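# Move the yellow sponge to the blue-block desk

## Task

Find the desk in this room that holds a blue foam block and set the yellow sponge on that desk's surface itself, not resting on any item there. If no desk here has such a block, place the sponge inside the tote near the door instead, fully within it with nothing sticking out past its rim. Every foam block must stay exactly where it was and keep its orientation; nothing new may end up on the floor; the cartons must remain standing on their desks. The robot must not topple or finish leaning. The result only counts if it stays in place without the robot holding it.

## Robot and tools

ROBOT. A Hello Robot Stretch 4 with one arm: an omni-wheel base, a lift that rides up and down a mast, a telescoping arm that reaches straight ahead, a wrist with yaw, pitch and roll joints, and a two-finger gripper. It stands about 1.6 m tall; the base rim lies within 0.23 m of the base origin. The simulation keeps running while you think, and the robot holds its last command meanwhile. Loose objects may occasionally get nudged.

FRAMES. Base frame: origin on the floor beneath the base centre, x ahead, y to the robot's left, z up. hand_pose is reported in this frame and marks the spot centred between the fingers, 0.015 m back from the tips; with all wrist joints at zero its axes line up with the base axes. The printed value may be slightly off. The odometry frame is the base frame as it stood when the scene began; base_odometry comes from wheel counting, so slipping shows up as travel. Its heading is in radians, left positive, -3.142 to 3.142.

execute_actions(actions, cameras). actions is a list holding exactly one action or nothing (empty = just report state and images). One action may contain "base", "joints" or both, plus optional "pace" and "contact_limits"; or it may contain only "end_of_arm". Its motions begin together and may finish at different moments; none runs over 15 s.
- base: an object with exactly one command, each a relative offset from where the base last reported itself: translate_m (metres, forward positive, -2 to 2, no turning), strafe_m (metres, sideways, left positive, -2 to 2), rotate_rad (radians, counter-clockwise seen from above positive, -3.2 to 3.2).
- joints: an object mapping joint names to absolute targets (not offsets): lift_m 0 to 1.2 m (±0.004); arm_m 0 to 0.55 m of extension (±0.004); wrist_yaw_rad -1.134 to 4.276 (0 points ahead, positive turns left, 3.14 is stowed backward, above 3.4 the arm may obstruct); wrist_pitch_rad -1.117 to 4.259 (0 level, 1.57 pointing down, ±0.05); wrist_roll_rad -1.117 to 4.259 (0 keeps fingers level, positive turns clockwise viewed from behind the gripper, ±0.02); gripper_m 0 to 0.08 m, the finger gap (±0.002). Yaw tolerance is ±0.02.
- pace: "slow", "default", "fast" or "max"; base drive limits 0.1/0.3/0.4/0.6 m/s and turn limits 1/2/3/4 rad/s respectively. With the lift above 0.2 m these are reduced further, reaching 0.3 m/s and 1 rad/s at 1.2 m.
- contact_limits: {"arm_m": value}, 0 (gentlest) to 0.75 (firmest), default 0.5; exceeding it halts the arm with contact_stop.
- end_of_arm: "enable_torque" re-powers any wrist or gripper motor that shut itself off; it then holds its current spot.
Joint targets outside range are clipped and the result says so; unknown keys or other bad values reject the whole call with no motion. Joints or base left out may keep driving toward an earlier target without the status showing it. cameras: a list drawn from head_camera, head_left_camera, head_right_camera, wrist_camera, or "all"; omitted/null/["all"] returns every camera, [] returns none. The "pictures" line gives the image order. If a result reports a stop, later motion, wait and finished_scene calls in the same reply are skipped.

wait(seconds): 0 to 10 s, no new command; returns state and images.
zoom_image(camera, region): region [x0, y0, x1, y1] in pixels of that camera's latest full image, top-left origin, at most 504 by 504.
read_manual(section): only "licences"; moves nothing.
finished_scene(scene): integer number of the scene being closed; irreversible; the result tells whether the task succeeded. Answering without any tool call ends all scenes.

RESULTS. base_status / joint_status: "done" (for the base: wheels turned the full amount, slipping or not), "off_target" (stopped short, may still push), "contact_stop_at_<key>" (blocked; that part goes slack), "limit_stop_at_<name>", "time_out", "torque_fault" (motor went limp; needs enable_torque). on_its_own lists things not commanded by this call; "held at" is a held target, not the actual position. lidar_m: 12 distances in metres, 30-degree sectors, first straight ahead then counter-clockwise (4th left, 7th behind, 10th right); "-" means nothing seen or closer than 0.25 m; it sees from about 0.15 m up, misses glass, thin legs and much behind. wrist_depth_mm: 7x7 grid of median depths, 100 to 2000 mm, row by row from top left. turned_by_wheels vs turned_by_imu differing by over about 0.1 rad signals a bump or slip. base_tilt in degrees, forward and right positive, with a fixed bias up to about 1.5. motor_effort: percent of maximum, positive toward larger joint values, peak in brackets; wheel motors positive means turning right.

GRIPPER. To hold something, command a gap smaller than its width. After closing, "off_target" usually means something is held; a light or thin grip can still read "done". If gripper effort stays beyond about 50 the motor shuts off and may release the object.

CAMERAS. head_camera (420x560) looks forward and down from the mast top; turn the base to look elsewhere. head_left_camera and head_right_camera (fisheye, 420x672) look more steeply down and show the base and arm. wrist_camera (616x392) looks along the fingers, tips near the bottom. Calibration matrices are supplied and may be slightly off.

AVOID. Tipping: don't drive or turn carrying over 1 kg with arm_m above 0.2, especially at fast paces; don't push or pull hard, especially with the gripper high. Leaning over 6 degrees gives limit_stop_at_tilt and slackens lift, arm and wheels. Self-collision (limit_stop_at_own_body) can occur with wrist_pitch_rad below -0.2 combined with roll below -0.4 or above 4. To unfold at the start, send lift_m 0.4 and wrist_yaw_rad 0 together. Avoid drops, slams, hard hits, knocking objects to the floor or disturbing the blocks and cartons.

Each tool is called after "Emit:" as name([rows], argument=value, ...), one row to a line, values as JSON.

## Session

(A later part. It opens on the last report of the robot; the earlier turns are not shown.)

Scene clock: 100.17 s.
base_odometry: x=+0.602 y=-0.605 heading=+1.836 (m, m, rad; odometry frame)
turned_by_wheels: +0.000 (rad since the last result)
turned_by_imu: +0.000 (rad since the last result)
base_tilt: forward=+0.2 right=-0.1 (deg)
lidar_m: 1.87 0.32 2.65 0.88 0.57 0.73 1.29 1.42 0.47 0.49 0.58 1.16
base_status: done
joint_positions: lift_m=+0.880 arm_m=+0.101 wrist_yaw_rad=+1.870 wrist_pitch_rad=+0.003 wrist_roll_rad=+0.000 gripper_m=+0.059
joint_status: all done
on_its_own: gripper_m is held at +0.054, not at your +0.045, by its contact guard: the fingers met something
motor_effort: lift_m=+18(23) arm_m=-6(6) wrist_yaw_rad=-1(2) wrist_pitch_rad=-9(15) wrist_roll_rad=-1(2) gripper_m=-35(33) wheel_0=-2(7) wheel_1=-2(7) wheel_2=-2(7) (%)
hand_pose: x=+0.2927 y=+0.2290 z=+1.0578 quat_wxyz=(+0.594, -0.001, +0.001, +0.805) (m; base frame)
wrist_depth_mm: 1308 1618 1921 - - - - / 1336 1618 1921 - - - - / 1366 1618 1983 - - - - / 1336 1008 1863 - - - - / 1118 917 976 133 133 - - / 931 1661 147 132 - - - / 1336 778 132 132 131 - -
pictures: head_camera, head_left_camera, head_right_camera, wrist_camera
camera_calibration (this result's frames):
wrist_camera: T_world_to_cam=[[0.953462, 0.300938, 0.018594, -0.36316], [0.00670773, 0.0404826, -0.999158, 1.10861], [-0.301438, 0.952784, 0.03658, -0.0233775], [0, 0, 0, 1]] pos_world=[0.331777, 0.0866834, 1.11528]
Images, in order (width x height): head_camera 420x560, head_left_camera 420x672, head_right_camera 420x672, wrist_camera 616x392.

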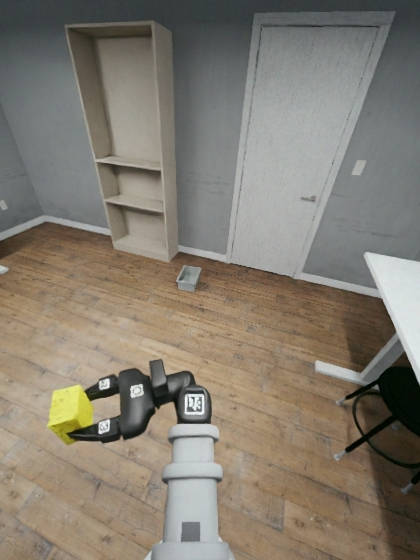

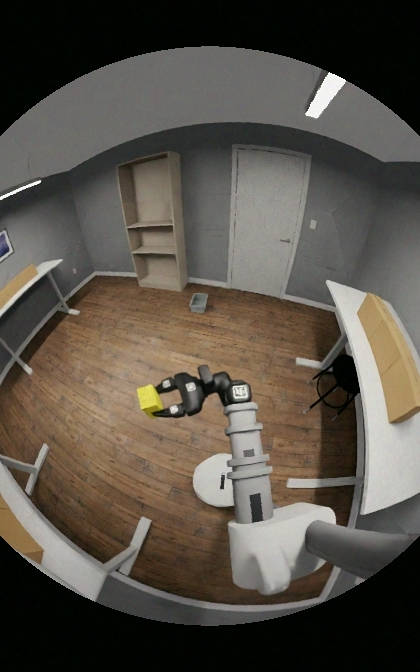

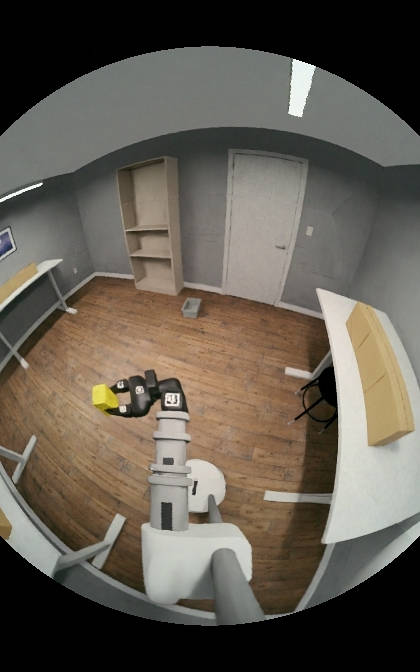

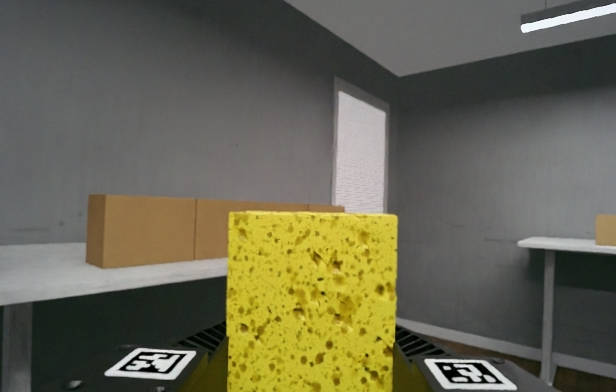

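Emit:
execute_actions([
  {"base":{"translate_m":1.33},"joints":{"lift_m":0.36,"arm_m":0.46,"wrist_yaw_rad":2.6,"wrist_pitch_rad":1.57,"wrist_roll_rad":1.23},"pace":"max"},
])

Scene clock: 112.93 s.
base_odometry: x=+0.252 y=+0.679 heading=+1.837 (m, m, rad; odometry frame)
turned_by_wheels: +0.000 (rad since the last result)
turned_by_imu: -0.004 (rad since the last result)
base_tilt: forward=+0.2 right=-0.2 (deg)
lidar_m: 0.57 0.61 2.19 2.21 1.97 1.72 2.54 1.07 0.91 0.94 1.30 1.15
base_status: done
joint_positions: lift_m=+0.360 arm_m=+0.459 wrist_yaw_rad=+2.600 wrist_pitch_rad=+1.570 wrist_roll_rad=+1.230 gripper_m=+0.059
joint_status: all done
on_its_own: gripper_m is held at +0.054, not at your +0.045, by its contact guard: the fingers met something
motor_effort: lift_m=+18(20) arm_m=+6(8) wrist_yaw_rad=+0(5) wrist_pitch_rad=+1(5) wrist_roll_rad=+0(6) gripper_m=-34(34) wheel_0=+2(8) wheel_1=+2(6) wheel_2=+2(12) (%)
hand_pose: x=+0.6749 y=+0.0750 z=+0.3258 quat_wxyz=(+0.548, -0.447, +0.548, +0.448) (m; base frame)
wrist_depth_mm: 492 488 488 488 484 480 480 / 492 488 488 480 480 480 473 / 484 484 480 445 418 477 477 / 484 473 473 473 473 410 469 / 477 477 355 133 133 430 466 / 480 469 147 133 349 399 466 / 477 300 132 132 131 347 466
pictures: head_camera, head_left_camera, head_right_camera, wrist_camera
camera_calibration (this result's frames):
wrist_camera: T_world_to_cam=[[0.983432, -0.181151, -0.00674118, -0.643448], [-0.181275, -0.982609, -0.0402261, 0.272057], [0.000663045, 0.0407817, -0.999168, 0.467318], [0, 0, 0, 1]] pos_world=[0.681795, 0.131707, 0.473535]
Images, in order (width x height): head_camera 420x560, head_left_camera 420x672, head_right_camera 420x672, wrist_camera 616x392.

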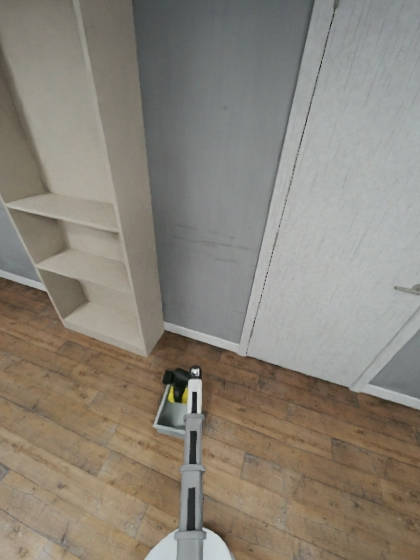

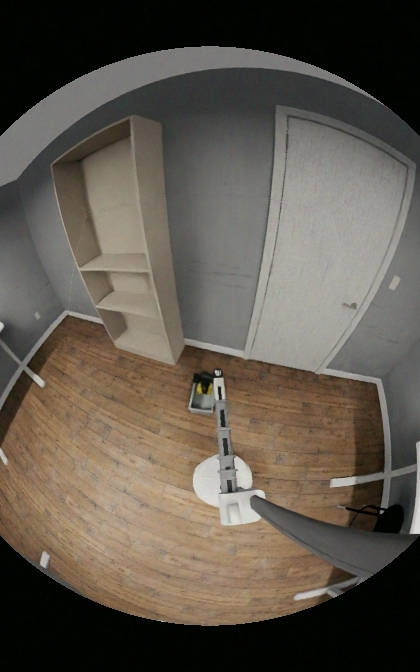

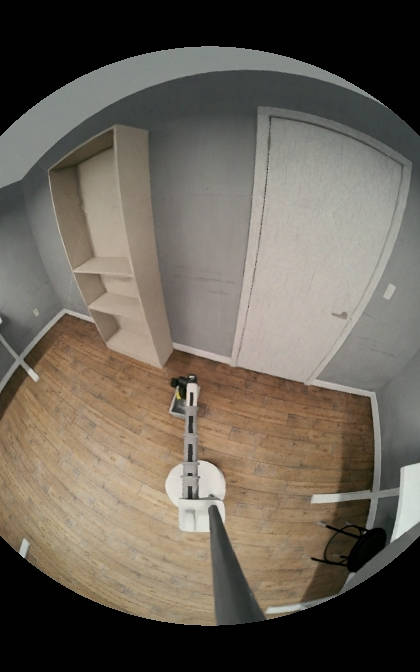

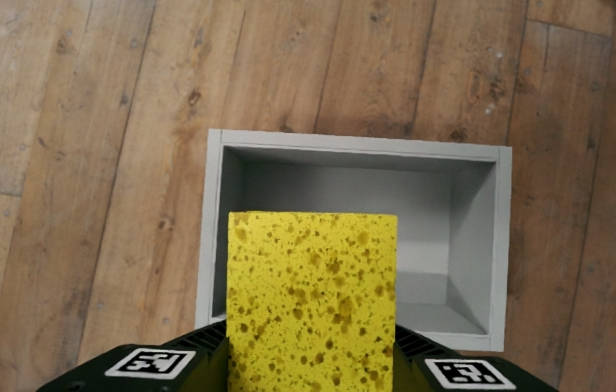

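Emit:
execute_actions([
  {"joints":{"lift_m":0.095,"arm_m":0.525,"wrist_yaw_rad":2.95,"wrist_roll_rad":1.615},"pace":"fast"},
])

Scene clock: 120.90 s.
base_odometry: x=+0.252 y=+0.679 heading=+1.837 (m, m, rad; odometry frame)
turned_by_wheels: +0.000 (rad since the last result)
turned_by_imu: -0.001 (rad since the last result)
base_tilt: forward=+0.3 right=-0.2 (deg)
lidar_m: 0.53 0.56 2.19 2.22 1.94 1.70 2.50 1.06 0.92 0.93 1.31 1.14
base_status: not commanded
joint_positions: lift_m=+0.095 arm_m=+0.524 wrist_yaw_rad=+2.950 wrist_pitch_rad=+1.570 wrist_roll_rad=+1.615 gripper_m=+0.059
joint_status: all done
on_its_own: gripper_m is held at +0.054, not at your +0.045, by its contact guard: the fingers met something
motor_effort: lift_m=+17(17) arm_m=+6(6) wrist_yaw_rad=+1(7) wrist_pitch_rad=+0(2) wrist_roll_rad=+0(9) gripper_m=-34(34) wheel_0=+2(2) wheel_1=+2(2) wheel_2=+2(2) (%)
hand_pose: x=+0.7114 y=+0.0858 z=+0.0609 quat_wxyz=(+0.555, -0.437, +0.556, +0.438) (m; base frame)
wrist_depth_mm: - - - - - - - / 120 119 119 122 119 116 - / 168 209 208 206 199 191 187 / 174 208 208 206 206 205 204 / 175 206 205 133 133 204 202 / 175 206 147 132 201 202 202 / 170 165 132 132 131 201 200
pictures: head_camera, head_left_camera, head_right_camera, wrist_camera
camera_calibration (this result's frames):
wrist_camera: T_world_to_cam=[[0.976492, -0.215442, -0.00685465, -0.671321], [-0.215543, -0.975676, -0.0399733, 0.30248], [0.00192403, 0.0405111, -0.999177, 0.201246], [0, 0, 0, 1]] pos_world=[0.72035, 0.142339, 0.20857]
Images, in order (width x height): head_camera 420x560, head_left_camera 420x672, head_right_camera 420x672, wrist_camera 616x392.

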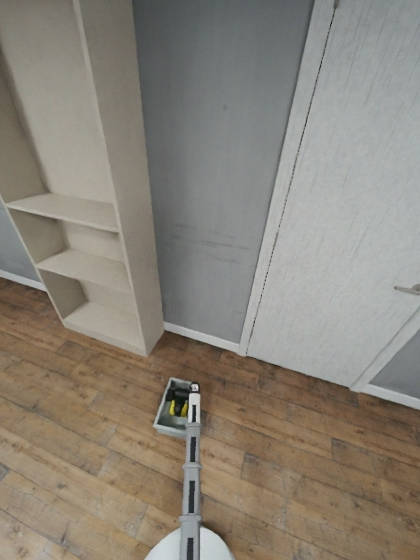

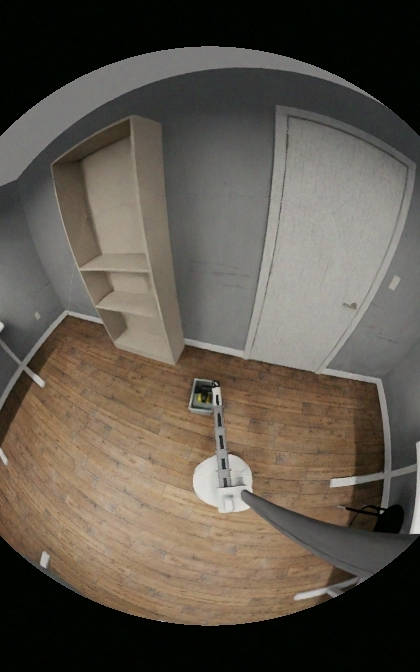

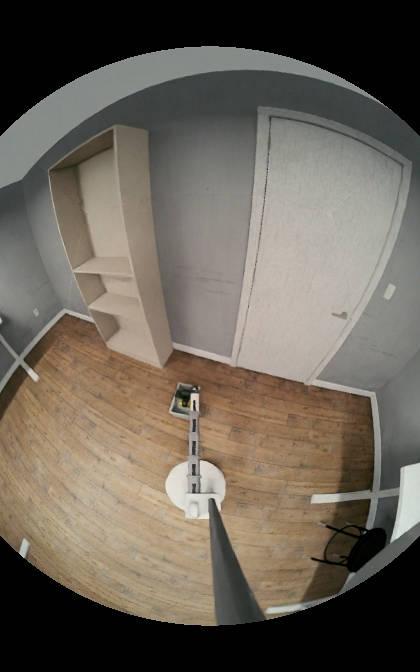

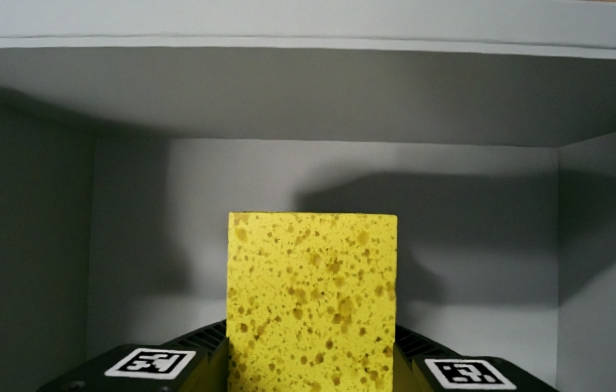

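Emit:
execute_actions([
  {"joints":{"lift_m":0.070},"pace":"default"},
], cameras=["wrist_camera"])

Scene clock: 122.40 s.
base_odometry: x=+0.252 y=+0.679 heading=+1.837 (m, m, rad; odometry frame)
turned_by_wheels: +0.000 (rad since the last result)
turned_by_imu: +0.000 (rad since the last result)
base_tilt: forward=+0.3 right=-0.1 (deg)
lidar_m: 0.56 0.60 2.22 2.21 1.95 1.73 2.53 1.05 0.92 0.92 1.29 1.15
base_status: not commanded
joint_positions: lift_m=+0.070 arm_m=+0.524 wrist_yaw_rad=+2.950 wrist_pitch_rad=+1.570 wrist_roll_rad=+1.615 gripper_m=+0.059
joint_status: all done
on_its_own: gripper_m is held at +0.054, not at your +0.045, by its contact guard: the fingers met something
motor_effort: lift_m=+17(16) arm_m=+6(5) wrist_yaw_rad=+2(1) wrist_pitch_rad=+0(1) wrist_roll_rad=+1(1) gripper_m=-34(35) wheel_0=+2(2) wheel_1=+2(1) wheel_2=+2(2) (%)
hand_pose: x=+0.7114 y=+0.0858 z=+0.0359 quat_wxyz=(+0.555, -0.437, +0.556, +0.438) (m; base frame)
wrist_depth_mm: - - - - - - - / 120 120 119 122 119 116 - / 169 185 183 182 182 181 180 / 174 183 182 181 181 180 179 / 175 181 180 134 133 179 178 / 175 181 147 132 177 178 177 / 170 152 132 132 131 177 176
pictures: wrist_camera
camera_calibration (this result's frames):
wrist_camera: T_world_to_cam=[[0.976493, -0.215442, -0.00685489, -0.671493], [-0.215543, -0.975676, -0.0399733, 0.301483], [0.00192379, 0.0405112, -0.999177, 0.176316], [0, 0, 0, 1]] pos_world=[0.720351, 0.142339, 0.18362]
Images, in order (width x height): wrist_camera 616x392.

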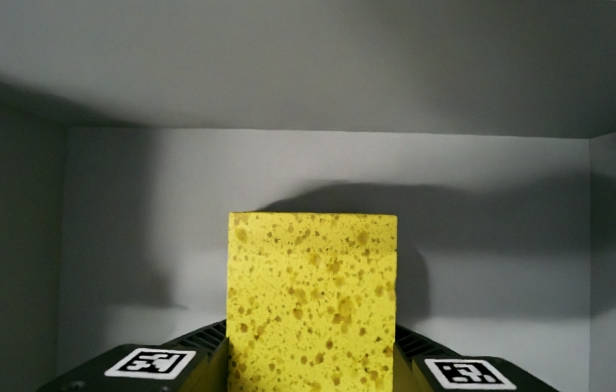

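Depth reads 181 mm, so the sponge is about 1–2 mm above the tote floor. Releasing now.

Emit:
execute_actions([
  {"joints":{"gripper_m":0.078,"lift_m":0.069}},
], cameras=["wrist_camera"])

Scene clock: 123.90 s.
base_odometry: x=+0.252 y=+0.679 heading=+1.837 (m, m, rad; odometry frame)
turned_by_wheels: +0.000 (rad since the last result)
turned_by_imu: +0.000 (rad since the last result)
base_tilt: forward=+0.2 right=-0.3 (deg)
lidar_m: 0.54 0.62 2.21 2.20 1.93 1.75 2.53 1.05 0.91 0.91 1.28 1.13
base_status: not commanded
joint_positions: lift_m=+0.069 arm_m=+0.524 wrist_yaw_rad=+2.950 wrist_pitch_rad=+1.570 wrist_roll_rad=+1.615 gripper_m=+0.078
joint_status: all done
motor_effort: lift_m=+16(23) arm_m=+6(6) wrist_yaw_rad=+2(1) wrist_pitch_rad=+0(1) wrist_roll_rad=+0(1) gripper_m=+2(33) wheel_0=+2(2) wheel_1=+2(2) wheel_2=+2(2) (%)
hand_pose: x=+0.7114 y=+0.0858 z=+0.0349 quat_wxyz=(+0.555, -0.437, +0.556, +0.438) (m; base frame)
wrist_depth_mm: - - - - - - - / 120 119 119 122 120 116 - / 168 183 182 181 180 180 180 / 175 181 182 180 180 179 179 / 174 180 179 135 134 178 178 / 175 179 140 133 134 177 176 / 162 104 132 132 132 126 175
pictures: wrist_camera
camera_calibration (this result's frames):
wrist_camera: T_world_to_cam=[[0.976489, -0.215459, -0.00687336, -0.671491], [-0.21556, -0.975672, -0.0399728, 0.301456], [0.00190634, 0.0405146, -0.999177, 0.175359], [0, 0, 0, 1]] pos_world=[0.720351, 0.142339, 0.182649]
Images, in order (width x height): wrist_camera 616x392.

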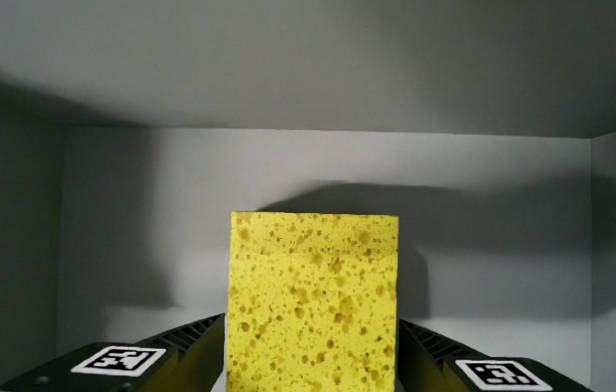

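Emit:
execute_actions([
  {"joints":{"lift_m":0.25},"pace":"max"},
])

Scene clock: 125.97 s.
base_odometry: x=+0.252 y=+0.679 heading=+1.837 (m, m, rad; odometry frame)
turned_by_wheels: +0.000 (rad since the last result)
turned_by_imu: +0.000 (rad since the last result)
base_tilt: forward=+0.3 right=-0.1 (deg)
lidar_m: 0.55 0.61 2.18 2.23 1.95 1.74 2.52 1.05 0.92 0.92 1.29 1.15
base_status: not commanded
joint_positions: lift_m=+0.250 arm_m=+0.524 wrist_yaw_rad=+2.950 wrist_pitch_rad=+1.570 wrist_roll_rad=+1.615 gripper_m=+0.078
joint_status: all done
motor_effort: lift_m=+24(26) arm_m=+6(6) wrist_yaw_rad=+0(1) wrist_pitch_rad=+0(1) wrist_roll_rad=+1(0) gripper_m=+1(2) wheel_0=+3(3) wheel_1=+2(2) wheel_2=+2(2) (%)
hand_pose: x=+0.7114 y=+0.0859 z=+0.2153 quat_wxyz=(+0.555, -0.438, +0.556, +0.438) (m; base frame)
wrist_depth_mm: 377 373 379 377 373 370 370 / 377 375 373 370 370 366 366 / 368 258 252 248 282 271 364 / 370 277 362 362 362 298 364 / 366 277 357 314 359 294 357 / 366 279 357 314 355 290 355 / 362 104 155 307 267 126 353
pictures: head_camera, head_left_camera, head_right_camera, wrist_camera
camera_calibration (this result's frames):
wrist_camera: T_world_to_cam=[[0.976534, -0.215251, -0.00696786, -0.67025], [-0.215357, -0.975717, -0.0399704, 0.308525], [0.00180503, 0.040533, -0.999177, 0.355628], [0, 0, 0, 1]] pos_world=[0.720323, 0.142346, 0.362997]
Images, in order (width x height): head_camera 420x560, head_left_camera 420x672, head_right_camera 420x672, wrist_camera 616x392.

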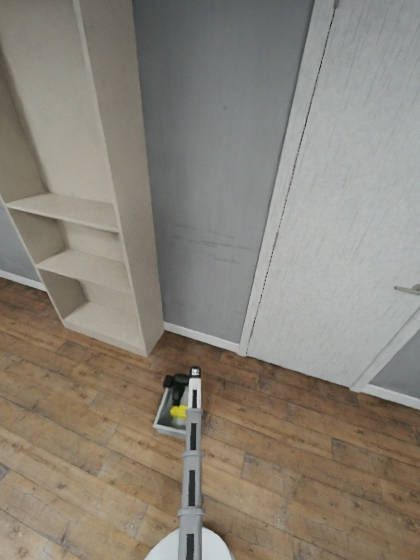

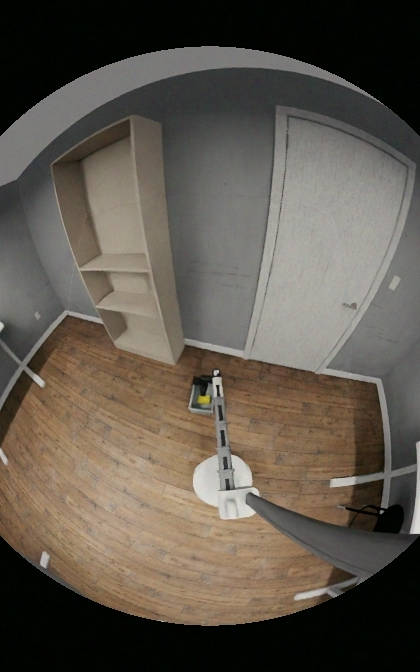

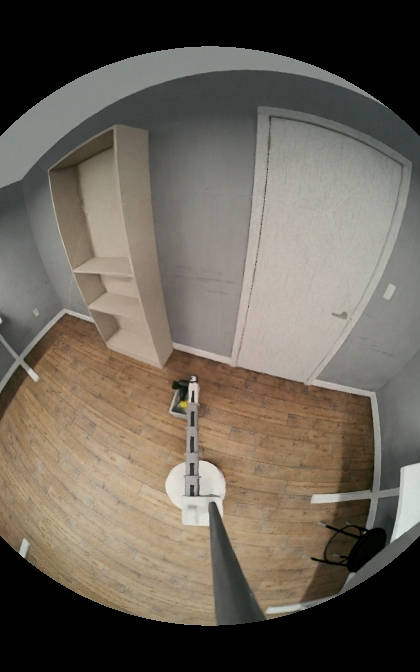

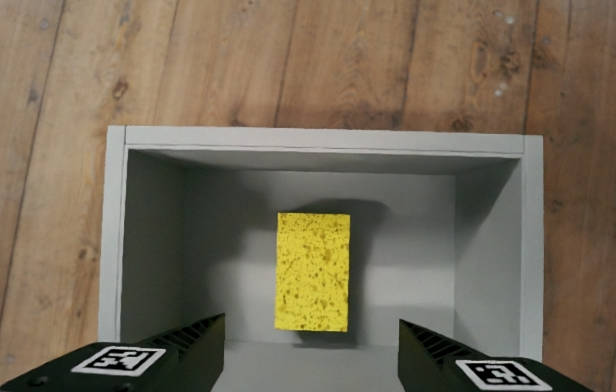

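Emit:
finished_scene(scene=2)

The scene is finished: the task was done.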